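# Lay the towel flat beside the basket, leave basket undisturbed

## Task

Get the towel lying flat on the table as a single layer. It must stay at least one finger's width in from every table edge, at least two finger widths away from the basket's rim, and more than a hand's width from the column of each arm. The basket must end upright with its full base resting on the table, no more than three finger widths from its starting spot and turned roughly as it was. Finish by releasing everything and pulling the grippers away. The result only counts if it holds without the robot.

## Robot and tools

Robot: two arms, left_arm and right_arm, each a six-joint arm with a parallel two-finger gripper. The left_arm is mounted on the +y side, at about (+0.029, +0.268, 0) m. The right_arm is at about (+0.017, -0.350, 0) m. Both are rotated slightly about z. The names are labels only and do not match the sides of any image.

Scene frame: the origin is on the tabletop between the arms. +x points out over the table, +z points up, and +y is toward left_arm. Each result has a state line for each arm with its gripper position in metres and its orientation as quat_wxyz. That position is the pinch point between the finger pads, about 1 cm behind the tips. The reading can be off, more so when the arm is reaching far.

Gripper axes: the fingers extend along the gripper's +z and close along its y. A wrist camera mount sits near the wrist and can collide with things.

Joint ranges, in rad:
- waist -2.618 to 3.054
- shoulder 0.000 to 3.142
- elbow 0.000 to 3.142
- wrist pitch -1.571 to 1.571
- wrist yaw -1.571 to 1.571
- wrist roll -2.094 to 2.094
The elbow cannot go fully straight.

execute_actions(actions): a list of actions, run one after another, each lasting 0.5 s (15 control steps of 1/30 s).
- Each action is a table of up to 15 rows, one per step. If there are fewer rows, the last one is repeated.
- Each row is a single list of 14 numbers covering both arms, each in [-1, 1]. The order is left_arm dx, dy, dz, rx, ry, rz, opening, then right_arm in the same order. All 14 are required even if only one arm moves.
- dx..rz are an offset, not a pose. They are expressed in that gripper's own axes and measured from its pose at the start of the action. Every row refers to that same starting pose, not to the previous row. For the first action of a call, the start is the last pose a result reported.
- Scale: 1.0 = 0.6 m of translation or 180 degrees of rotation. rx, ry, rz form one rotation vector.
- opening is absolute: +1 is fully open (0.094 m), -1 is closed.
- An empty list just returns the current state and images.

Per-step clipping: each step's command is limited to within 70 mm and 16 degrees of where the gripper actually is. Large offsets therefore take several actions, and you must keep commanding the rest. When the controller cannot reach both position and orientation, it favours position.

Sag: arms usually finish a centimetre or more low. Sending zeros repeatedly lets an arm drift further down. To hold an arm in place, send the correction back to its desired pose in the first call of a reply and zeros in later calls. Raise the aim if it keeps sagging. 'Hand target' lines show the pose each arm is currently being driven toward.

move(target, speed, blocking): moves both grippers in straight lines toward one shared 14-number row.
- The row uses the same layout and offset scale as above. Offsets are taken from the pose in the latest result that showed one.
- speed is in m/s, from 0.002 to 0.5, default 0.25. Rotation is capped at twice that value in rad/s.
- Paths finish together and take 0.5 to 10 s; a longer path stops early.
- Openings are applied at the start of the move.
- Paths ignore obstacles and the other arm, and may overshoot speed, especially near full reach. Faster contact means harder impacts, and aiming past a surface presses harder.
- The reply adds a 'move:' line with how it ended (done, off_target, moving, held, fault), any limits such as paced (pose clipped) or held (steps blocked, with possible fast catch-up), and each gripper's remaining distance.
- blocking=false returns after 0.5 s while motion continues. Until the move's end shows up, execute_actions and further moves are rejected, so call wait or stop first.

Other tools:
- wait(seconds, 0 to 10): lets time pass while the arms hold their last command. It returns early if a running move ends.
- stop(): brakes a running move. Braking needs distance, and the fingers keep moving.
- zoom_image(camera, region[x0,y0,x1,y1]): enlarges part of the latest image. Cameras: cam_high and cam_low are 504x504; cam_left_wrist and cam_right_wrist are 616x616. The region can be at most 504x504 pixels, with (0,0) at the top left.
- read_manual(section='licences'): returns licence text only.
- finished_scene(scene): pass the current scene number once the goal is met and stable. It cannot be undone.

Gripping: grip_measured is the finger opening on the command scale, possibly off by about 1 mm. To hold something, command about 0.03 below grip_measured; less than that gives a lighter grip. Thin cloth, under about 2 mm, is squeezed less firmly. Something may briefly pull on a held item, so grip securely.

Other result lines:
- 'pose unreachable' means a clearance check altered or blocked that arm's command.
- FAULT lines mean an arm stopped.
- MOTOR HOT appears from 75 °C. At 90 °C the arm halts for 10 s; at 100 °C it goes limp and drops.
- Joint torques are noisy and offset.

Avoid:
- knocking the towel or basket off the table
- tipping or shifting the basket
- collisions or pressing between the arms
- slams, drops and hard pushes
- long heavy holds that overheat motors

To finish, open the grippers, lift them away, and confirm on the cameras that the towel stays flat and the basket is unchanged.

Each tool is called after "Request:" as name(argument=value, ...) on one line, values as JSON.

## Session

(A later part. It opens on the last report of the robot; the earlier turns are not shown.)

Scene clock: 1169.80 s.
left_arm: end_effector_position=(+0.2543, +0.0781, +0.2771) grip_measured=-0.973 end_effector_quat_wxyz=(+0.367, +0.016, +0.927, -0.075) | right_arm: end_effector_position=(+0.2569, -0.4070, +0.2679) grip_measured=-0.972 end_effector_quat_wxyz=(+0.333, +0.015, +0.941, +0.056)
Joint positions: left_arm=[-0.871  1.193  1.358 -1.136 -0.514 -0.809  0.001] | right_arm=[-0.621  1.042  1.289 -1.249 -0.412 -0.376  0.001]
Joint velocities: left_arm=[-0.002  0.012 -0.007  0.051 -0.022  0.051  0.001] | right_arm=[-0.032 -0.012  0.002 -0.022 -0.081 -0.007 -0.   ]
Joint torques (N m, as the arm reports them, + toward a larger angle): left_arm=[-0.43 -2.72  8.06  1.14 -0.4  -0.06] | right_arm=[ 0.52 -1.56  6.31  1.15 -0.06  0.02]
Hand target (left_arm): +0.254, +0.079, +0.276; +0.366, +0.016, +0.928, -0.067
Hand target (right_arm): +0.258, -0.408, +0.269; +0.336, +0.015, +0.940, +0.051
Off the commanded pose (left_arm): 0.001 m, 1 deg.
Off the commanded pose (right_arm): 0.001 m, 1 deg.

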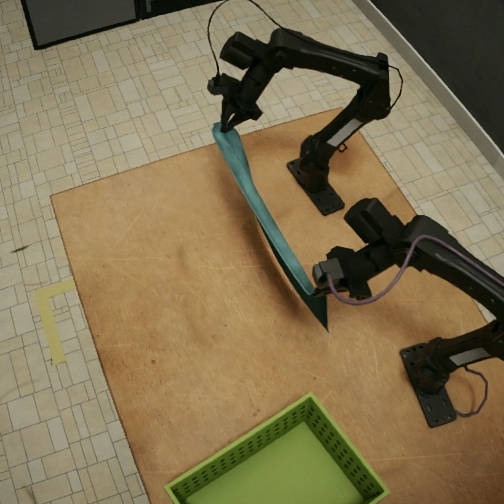

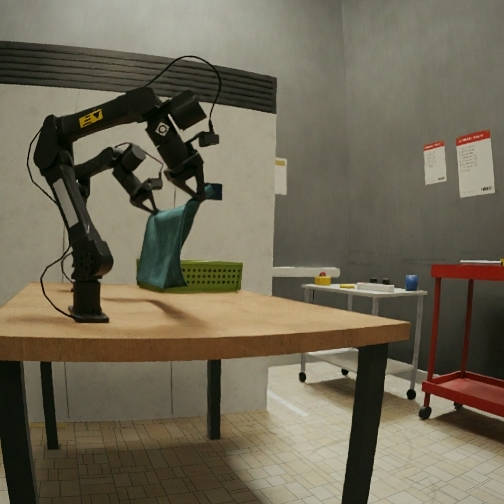

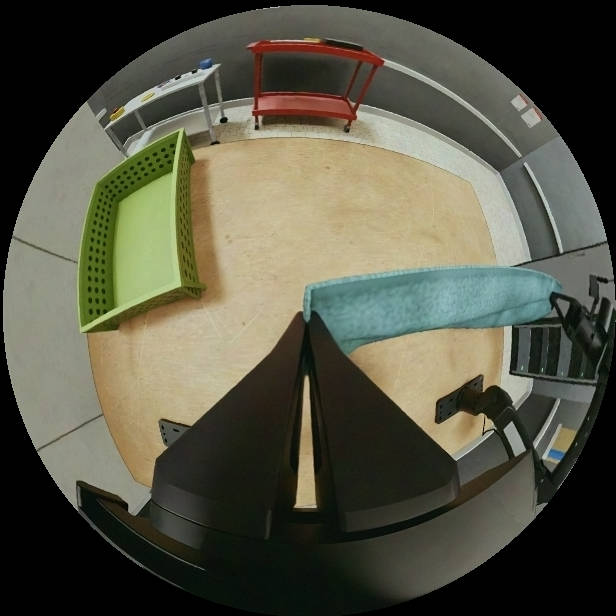

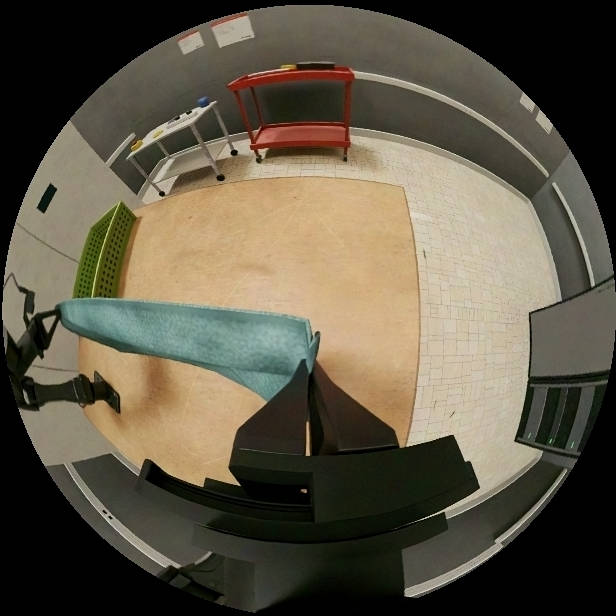

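Request:
move(target=[-0.008,0.037,0.2400,-0.05,0.095,0,-1, -0.032,-0.021,0.235,0.045,0.073,0,-1], speed=0.09)

Scene clock: 1183.23 s.
left_arm: end_effector_position=(+0.3503, +0.0765, +0.1643) grip_measured=-0.973 end_effector_quat_wxyz=(+0.217, +0.000, +0.976, +0.003) | right_arm: end_effector_position=(+0.3474, -0.4024, +0.1575) grip_measured=-0.972 end_effector_quat_wxyz=(+0.201, +0.031, +0.979, +0.008)
Joint positions: left_arm=[-0.533  1.635  1.433 -1.021 -0.269 -0.619  0.001] | right_arm=[-0.294  1.443  1.226 -0.957 -0.082 -0.122  0.001]
Joint velocities: left_arm=[ 0.007  0.022 -0.002  0.007 -0.022  0.007 -0.001] | right_arm=[-0.002 -0.012 -0.017 -0.037 -0.007 -0.007  0.   ]
Joint torques (N m, as the arm reports them, + toward a larger angle): left_arm=[ 0.74 -8.18 10.5   0.81 -0.2   0.14] | right_arm=[ 0.6  -4.43 10.36  0.92  0.15 -0.02]
Hand target (left_arm): +0.356, +0.077, +0.173; +0.224, +0.000, +0.975, +0.001
Hand target (right_arm): +0.359, -0.406, +0.170; +0.223, +0.033, +0.974, -0.005
Off the commanded pose (left_arm): 0.012 m, 1 deg.
Off the commanded pose (right_arm): 0.019 m, 3 deg.
move: off_target (left_arm, right_arm)

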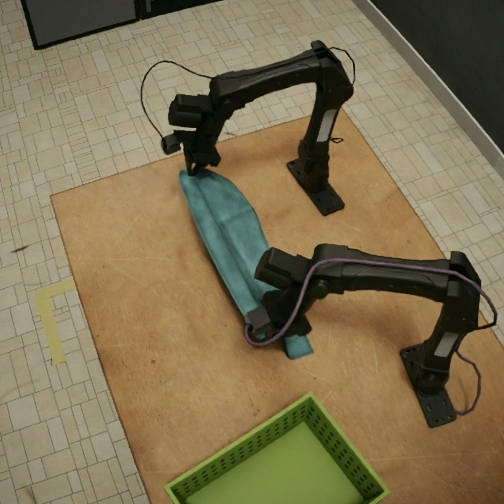

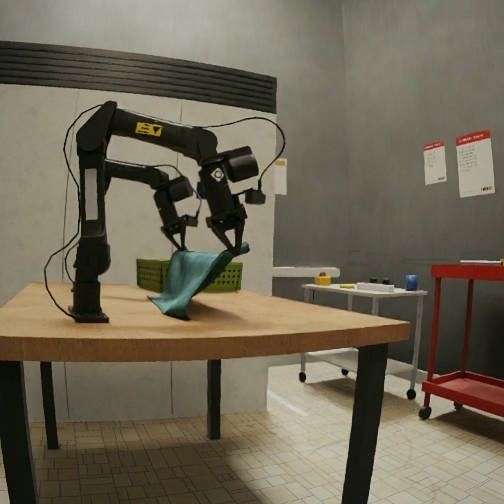

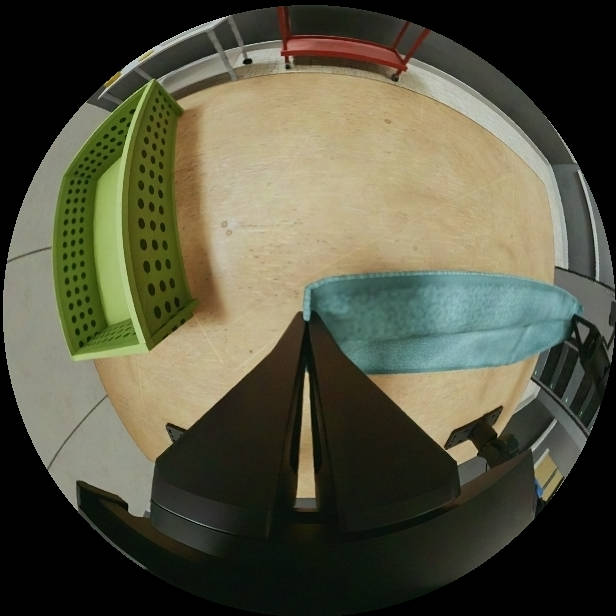

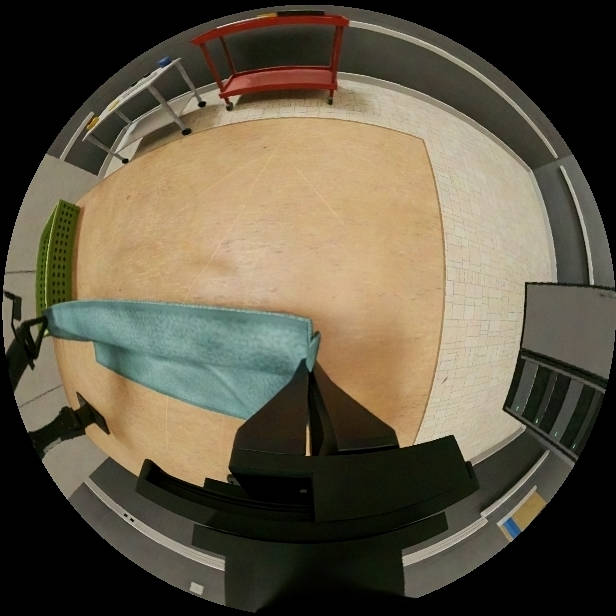

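Request:
zoom_image(camera="cam_high", region=[150,130,400,400])

Request:
zoom_image(camera="cam_low", region=[110,200,310,340])

Region (150, 130, 400, 400) of cam_high's 504x504 image, scaled by 1.867, with more detail than that image has; it fills the left 467 columns of this view, and the rest is white.

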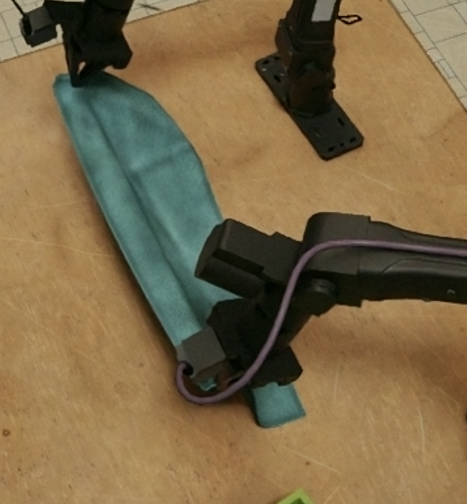

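Region (110, 200, 310, 340) of cam_low's 504x504 image, scaled by 2.520, with more detail than that image has; it fills the top 353 rows of this view, and the rest is white.

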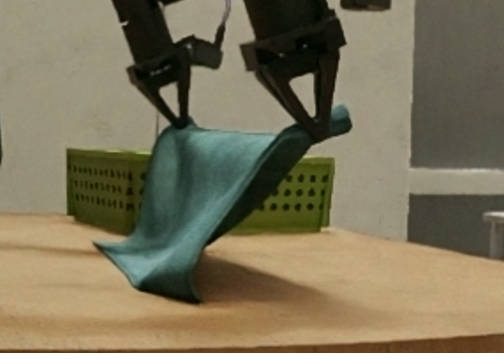

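Request:
move(target=[-0.142,0.005,0.287,0,0.082,0,-1, -0.161,0.0,0.273,0,0.072,0,-1], speed=0.09)

Scene clock: 1195.00 s.
left_arm: end_effector_position=(+0.4975, +0.0752, +0.0405) grip_measured=-0.973 end_effector_quat_wxyz=(+0.091, -0.000, +0.996, +0.000) | right_arm: end_effector_position=(+0.4935, -0.4068, +0.0353) grip_measured=-0.972 end_effector_quat_wxyz=(+0.080, +0.030, +0.996, +0.022)
Joint positions: left_arm=[-0.284  2.395  2.104 -1.112 -0.074 -0.413  0.001] | right_arm=[-0.234  2.282  1.89  -1.025 -0.061 -0.078  0.001]
Joint velocities: left_arm=[-0.002 -0.012 -0.007  0.007 -0.037 -0.007  0.   ] | right_arm=[-0.002 -0.027 -0.007  0.022 -0.007 -0.051 -0.001]
Joint torques (N m, as the arm reports them, + toward a larger angle): left_arm=[  0.6  -14.84   9.86   0.31  -0.04   0.15] | right_arm=[  0.57 -10.83   9.39   0.4    0.13   0.07]
Hand target (left_arm): +0.499, +0.079, +0.044; +0.089, +0.001, +0.996, +0.002
Hand target (right_arm): +0.500, -0.407, +0.044; +0.089, +0.030, +0.995, +0.012
Off the commanded pose (left_arm): 0.007 m, 0 deg.
Off the commanded pose (right_arm): 0.012 m, 2 deg.
move: off_target (right_arm)

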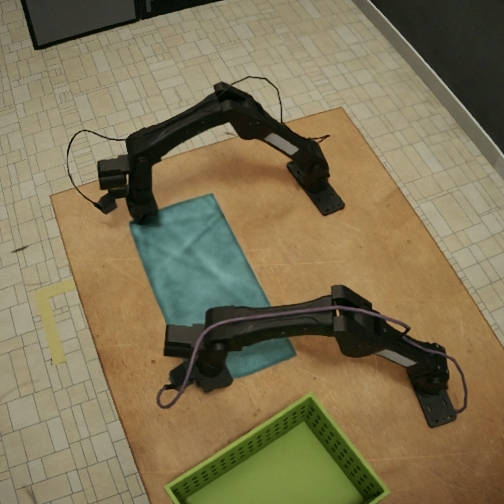

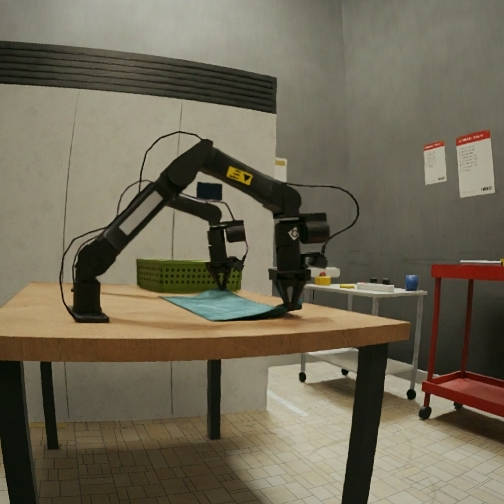

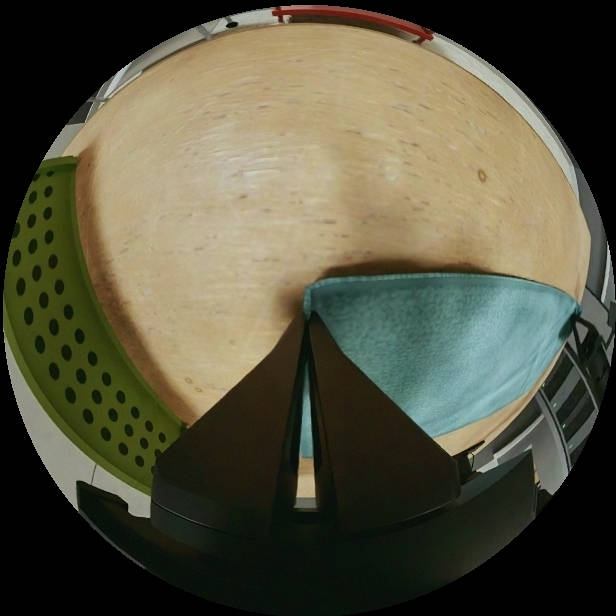

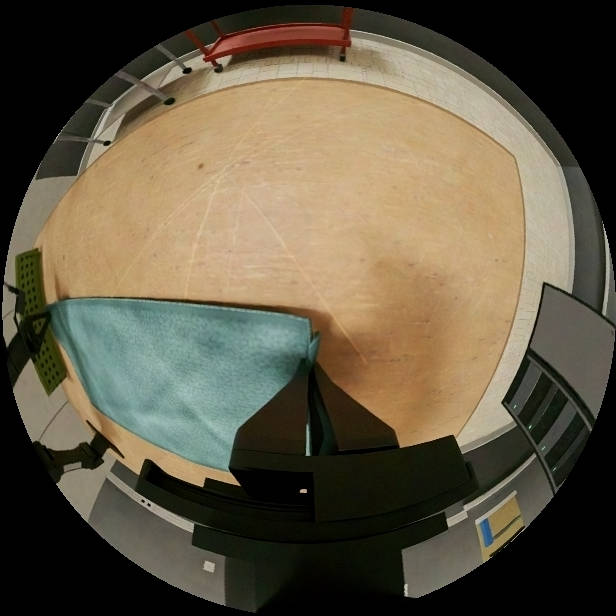

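Request:
execute_actions(actions=[[[-0.015,0,0.02,0,0,0,-1, -0.02,0,0.012,0,0,0,-1]],[[0,0,0,0,0,0,-0.85, 0,0,0,0,0,0,-0.85]],[[0,0,0,0,0,0,-0.5, 0,0,0,0,0,0,-0.5]],[[0,0,0,0,0,0,-0.1, 0,0,0,0,0,0,-0.1]]])

Scene clock: 1200.80 s.
left_arm: end_effector_position=(+0.5011, +0.0734, +0.0245) grip_measured=-0.102 end_effector_quat_wxyz=(+0.083, +0.000, +0.997, +0.003) | right_arm: end_effector_position=(+0.5006, -0.4077, +0.0233) grip_measured=-0.103 end_effector_quat_wxyz=(+0.071, +0.030, +0.997, +0.023)
Joint positions: left_arm=[-0.284  2.445  2.132 -1.108 -0.073 -0.413  0.042] | right_arm=[-0.234  2.342  1.947 -1.04  -0.062 -0.078  0.042]
Joint velocities: left_arm=[-0.012 -0.002 -0.002  0.007 -0.037  0.007  0.001] | right_arm=[ 0.007 -0.012 -0.002 -0.022  0.007 -0.022  0.001]
Joint torques (N m, as the arm reports them, + toward a larger angle): left_arm=[  0.06 -15.81   7.19   0.56  -0.02   0.03] | right_arm=[ -0.01 -11.05   6.53   0.42  -0.02  -0.01]
Hand target (left_arm): +0.501, +0.073, +0.025; +0.083, +0.000, +0.997, +0.003
Hand target (right_arm): +0.501, -0.408, +0.023; +0.071, +0.030, +0.997, +0.023
Off the commanded pose (left_arm): 0.000 m, 0 deg.
Off the commanded pose (right_arm): 0.000 m, 0 deg.

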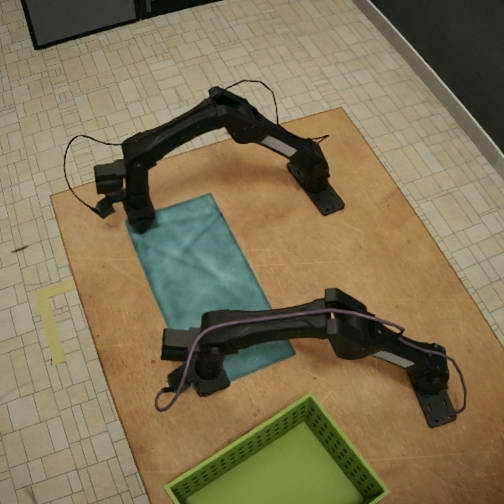

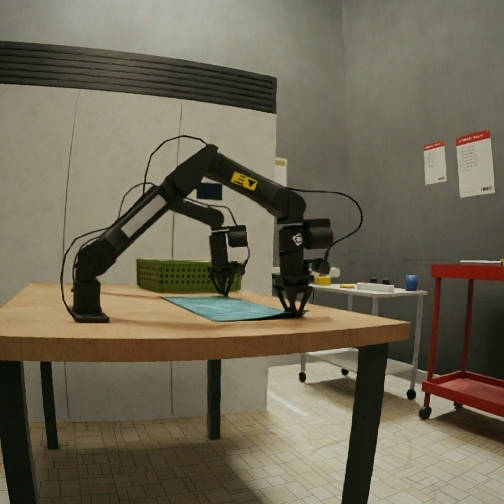

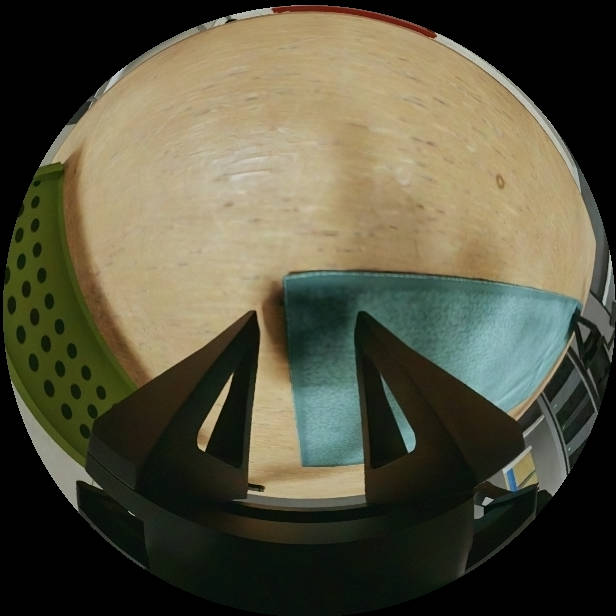

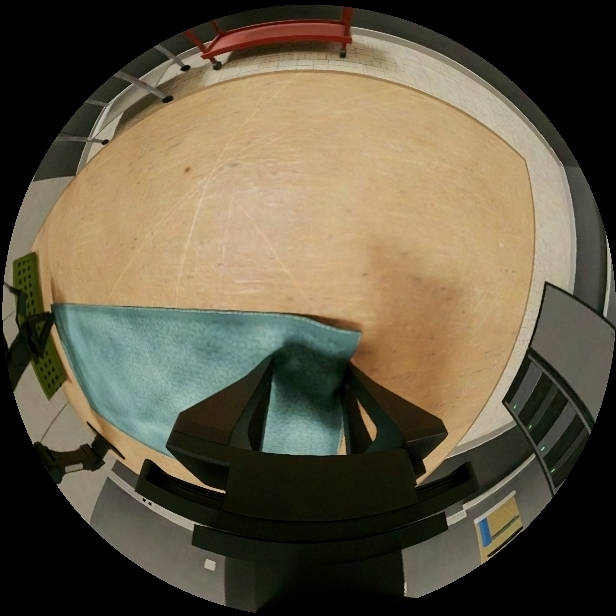

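Request:
execute_actions(actions=[[[0,0,-0.05,0,0,0,0.3, 0,0,-0.03,0,0,0,0.4]],[[0,0,-0.15,0,0,0,0.3, 0,0,-0.12,0,0,0,0.4]],[[0,0,-0.15,0,0,0,0.3, 0,0,-0.15,0,0,0,0.4]]])

Scene clock: 1205.23 s.
left_arm: end_effector_position=(+0.4739, +0.0806, +0.2412) grip_measured=+0.298 end_effector_quat_wxyz=(+0.190, +0.000, +0.981, -0.046) | right_arm: end_effector_position=(+0.4809, -0.4049, +0.1669) grip_measured=+0.398 end_effector_quat_wxyz=(+0.086, +0.028, +0.996, +0.021)
Joint positions: left_arm=[-0.293  2.234  2.602 -1.552 -0.073 -0.413  0.061] | right_arm=[-0.234  2.277  2.41  -1.539 -0.062 -0.081  0.066]
Joint velocities: left_arm=[-0.017  0.12  -0.012 -0.022 -0.037  0.051 -0.001] | right_arm=[ 0.002  0.012 -0.017 -0.11  -0.022  0.007  0.001]
Joint torques (N m, as the arm reports them, + toward a larger angle): left_arm=[ -0.44 -12.12   7.28   0.8   -0.07  -0.03] | right_arm=[ -0.99 -11.15   7.04   0.36  -0.04  -0.07]
Hand target (left_arm): +0.471, +0.079, +0.232; +0.175, +0.003, +0.984, -0.037
Hand target (right_arm): +0.477, -0.410, +0.172; +0.086, +0.031, +0.996, +0.022
Off the commanded pose (left_arm): 0.010 m, 10 deg.
Off the commanded pose (right_arm): 0.009 m, 5 deg.
joint sent to its limit (left arm) — the command would take joint 4 (wrist pitch) past its lower limit, so that joint was sent only as far as its limit.
joint sent to its limit (right arm) — the command would take joint 4 (wrist pitch) past its lower limit, so that joint was sent only as far as its limit.

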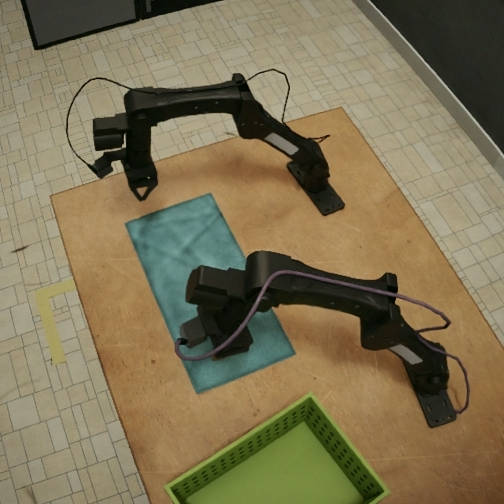

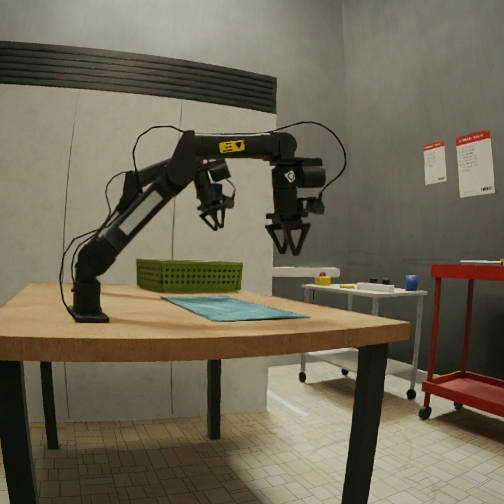

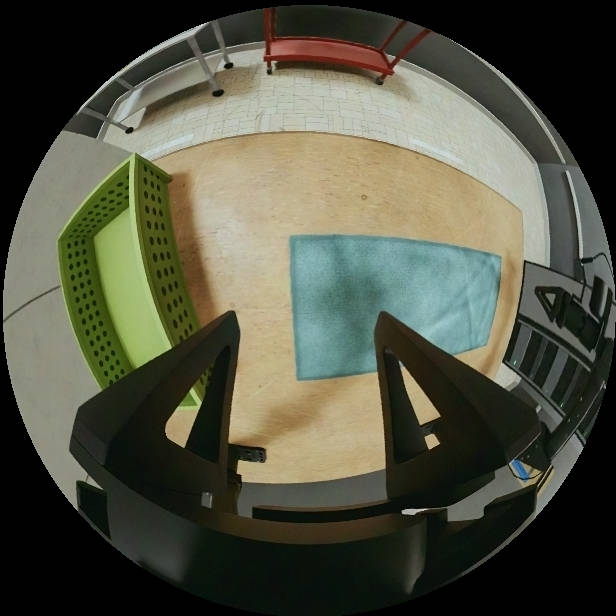

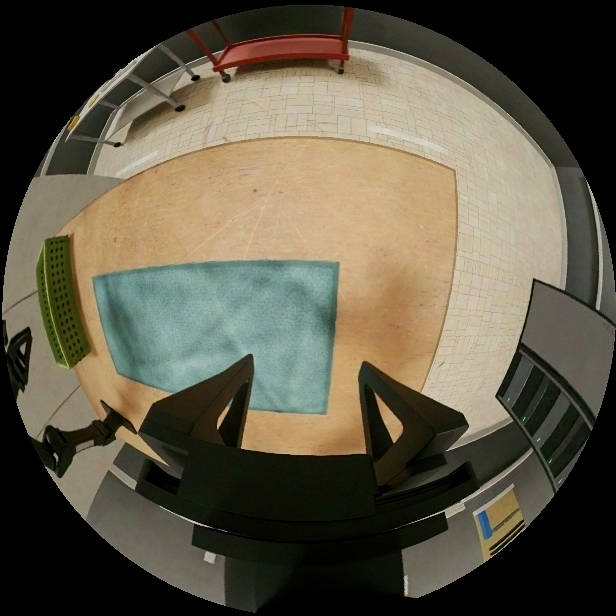

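Request:
move(target=[0.37,0.17,-0.2,0,-0.15,0,0.3, 0.42,0,-0.21,0,-0.2,0,0.4], speed=0.2)

Request:
zoom_image(camera="cam_high", region=[60,150,400,490])

Scene clock: 1214.97 s.
left_arm: end_effector_position=(+0.2287, +0.1836, +0.2699) grip_measured=+0.298 end_effector_quat_wxyz=(+0.423, -0.013, +0.904, -0.061) | right_arm: end_effector_position=(+0.2138, -0.3971, +0.2495) grip_measured=+0.398 end_effector_quat_wxyz=(+0.384, +0.035, +0.923, +0.004)
Joint positions: left_arm=[-0.691  0.767  1.08  -1.133 -0.52  -0.646  0.061] | right_arm=[-0.654  0.728  1.048 -1.177 -0.369 -0.348  0.066]
Joint velocities: left_arm=[ 0.007 -0.007  0.007 -0.051 -0.066 -0.022 -0.   ] | right_arm=[-0.017 -0.002  0.002  0.051 -0.081 -0.081  0.   ]
Joint torques (N m, as the arm reports them, + toward a larger angle): left_arm=[-0.54  0.    5.    1.25 -0.41 -0.09] | right_arm=[-0.97  0.22  6.19  1.23 -0.25 -0.07]
Hand target (left_arm): +0.226, +0.189, +0.260; +0.415, -0.013, +0.909, -0.044
Hand target (right_arm): +0.212, -0.395, +0.250; +0.387, +0.033, +0.921, +0.007
Off the commanded pose (left_arm): 0.012 m, 2 deg.
Off the commanded pose (right_arm): 0.004 m, 1 deg.
move: off_target (left_arm)

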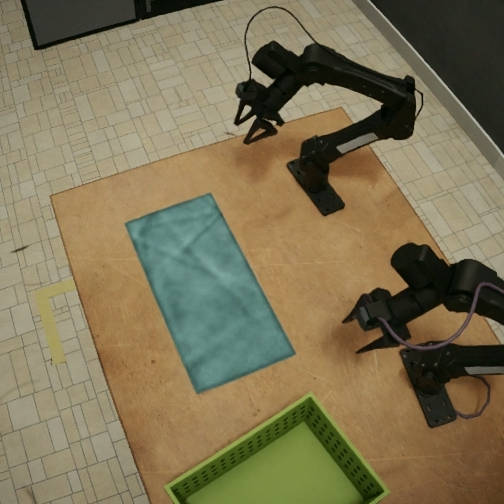

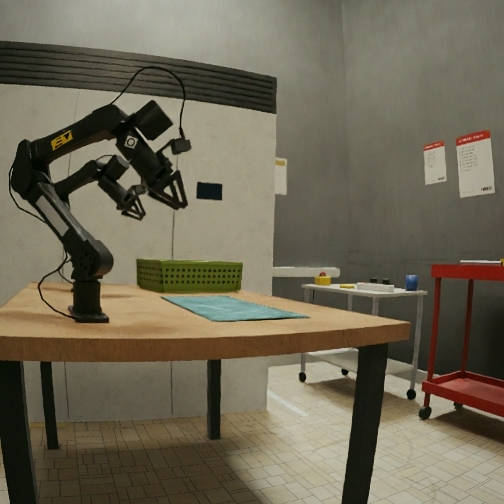

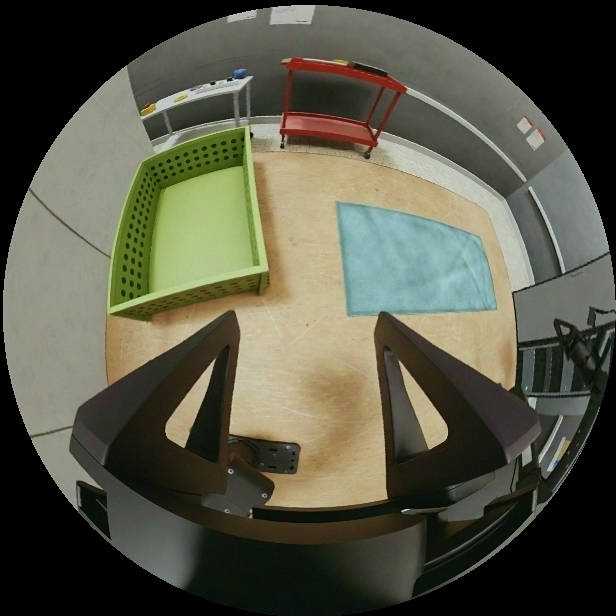

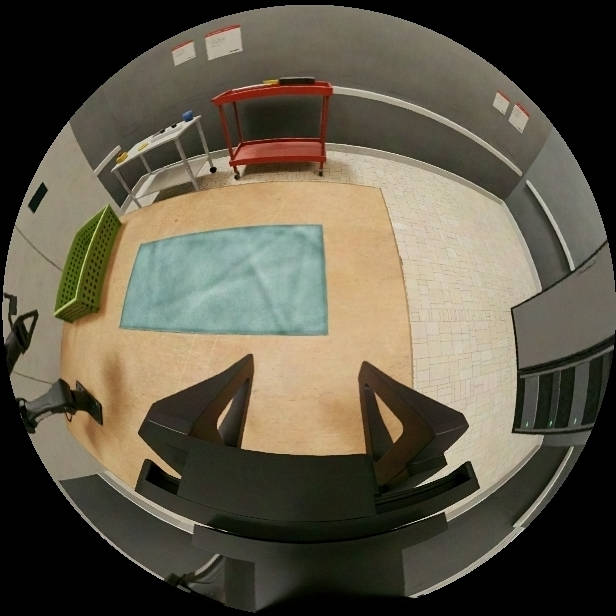

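Region (60, 150, 400, 490) of cam_high's 504x504 image, scaled by 1.482, with more detail than that image has.

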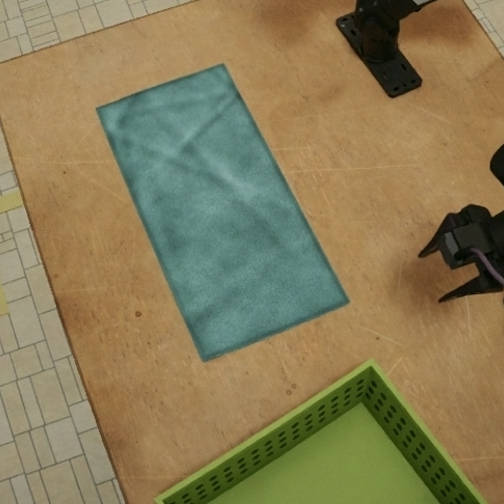

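The towel is flat, rectangular, and clear of the table edges, the basket and the columns. I'm ending scene 1.

Request:
finished_scene(scene=1)

The scene is finished: the task was done.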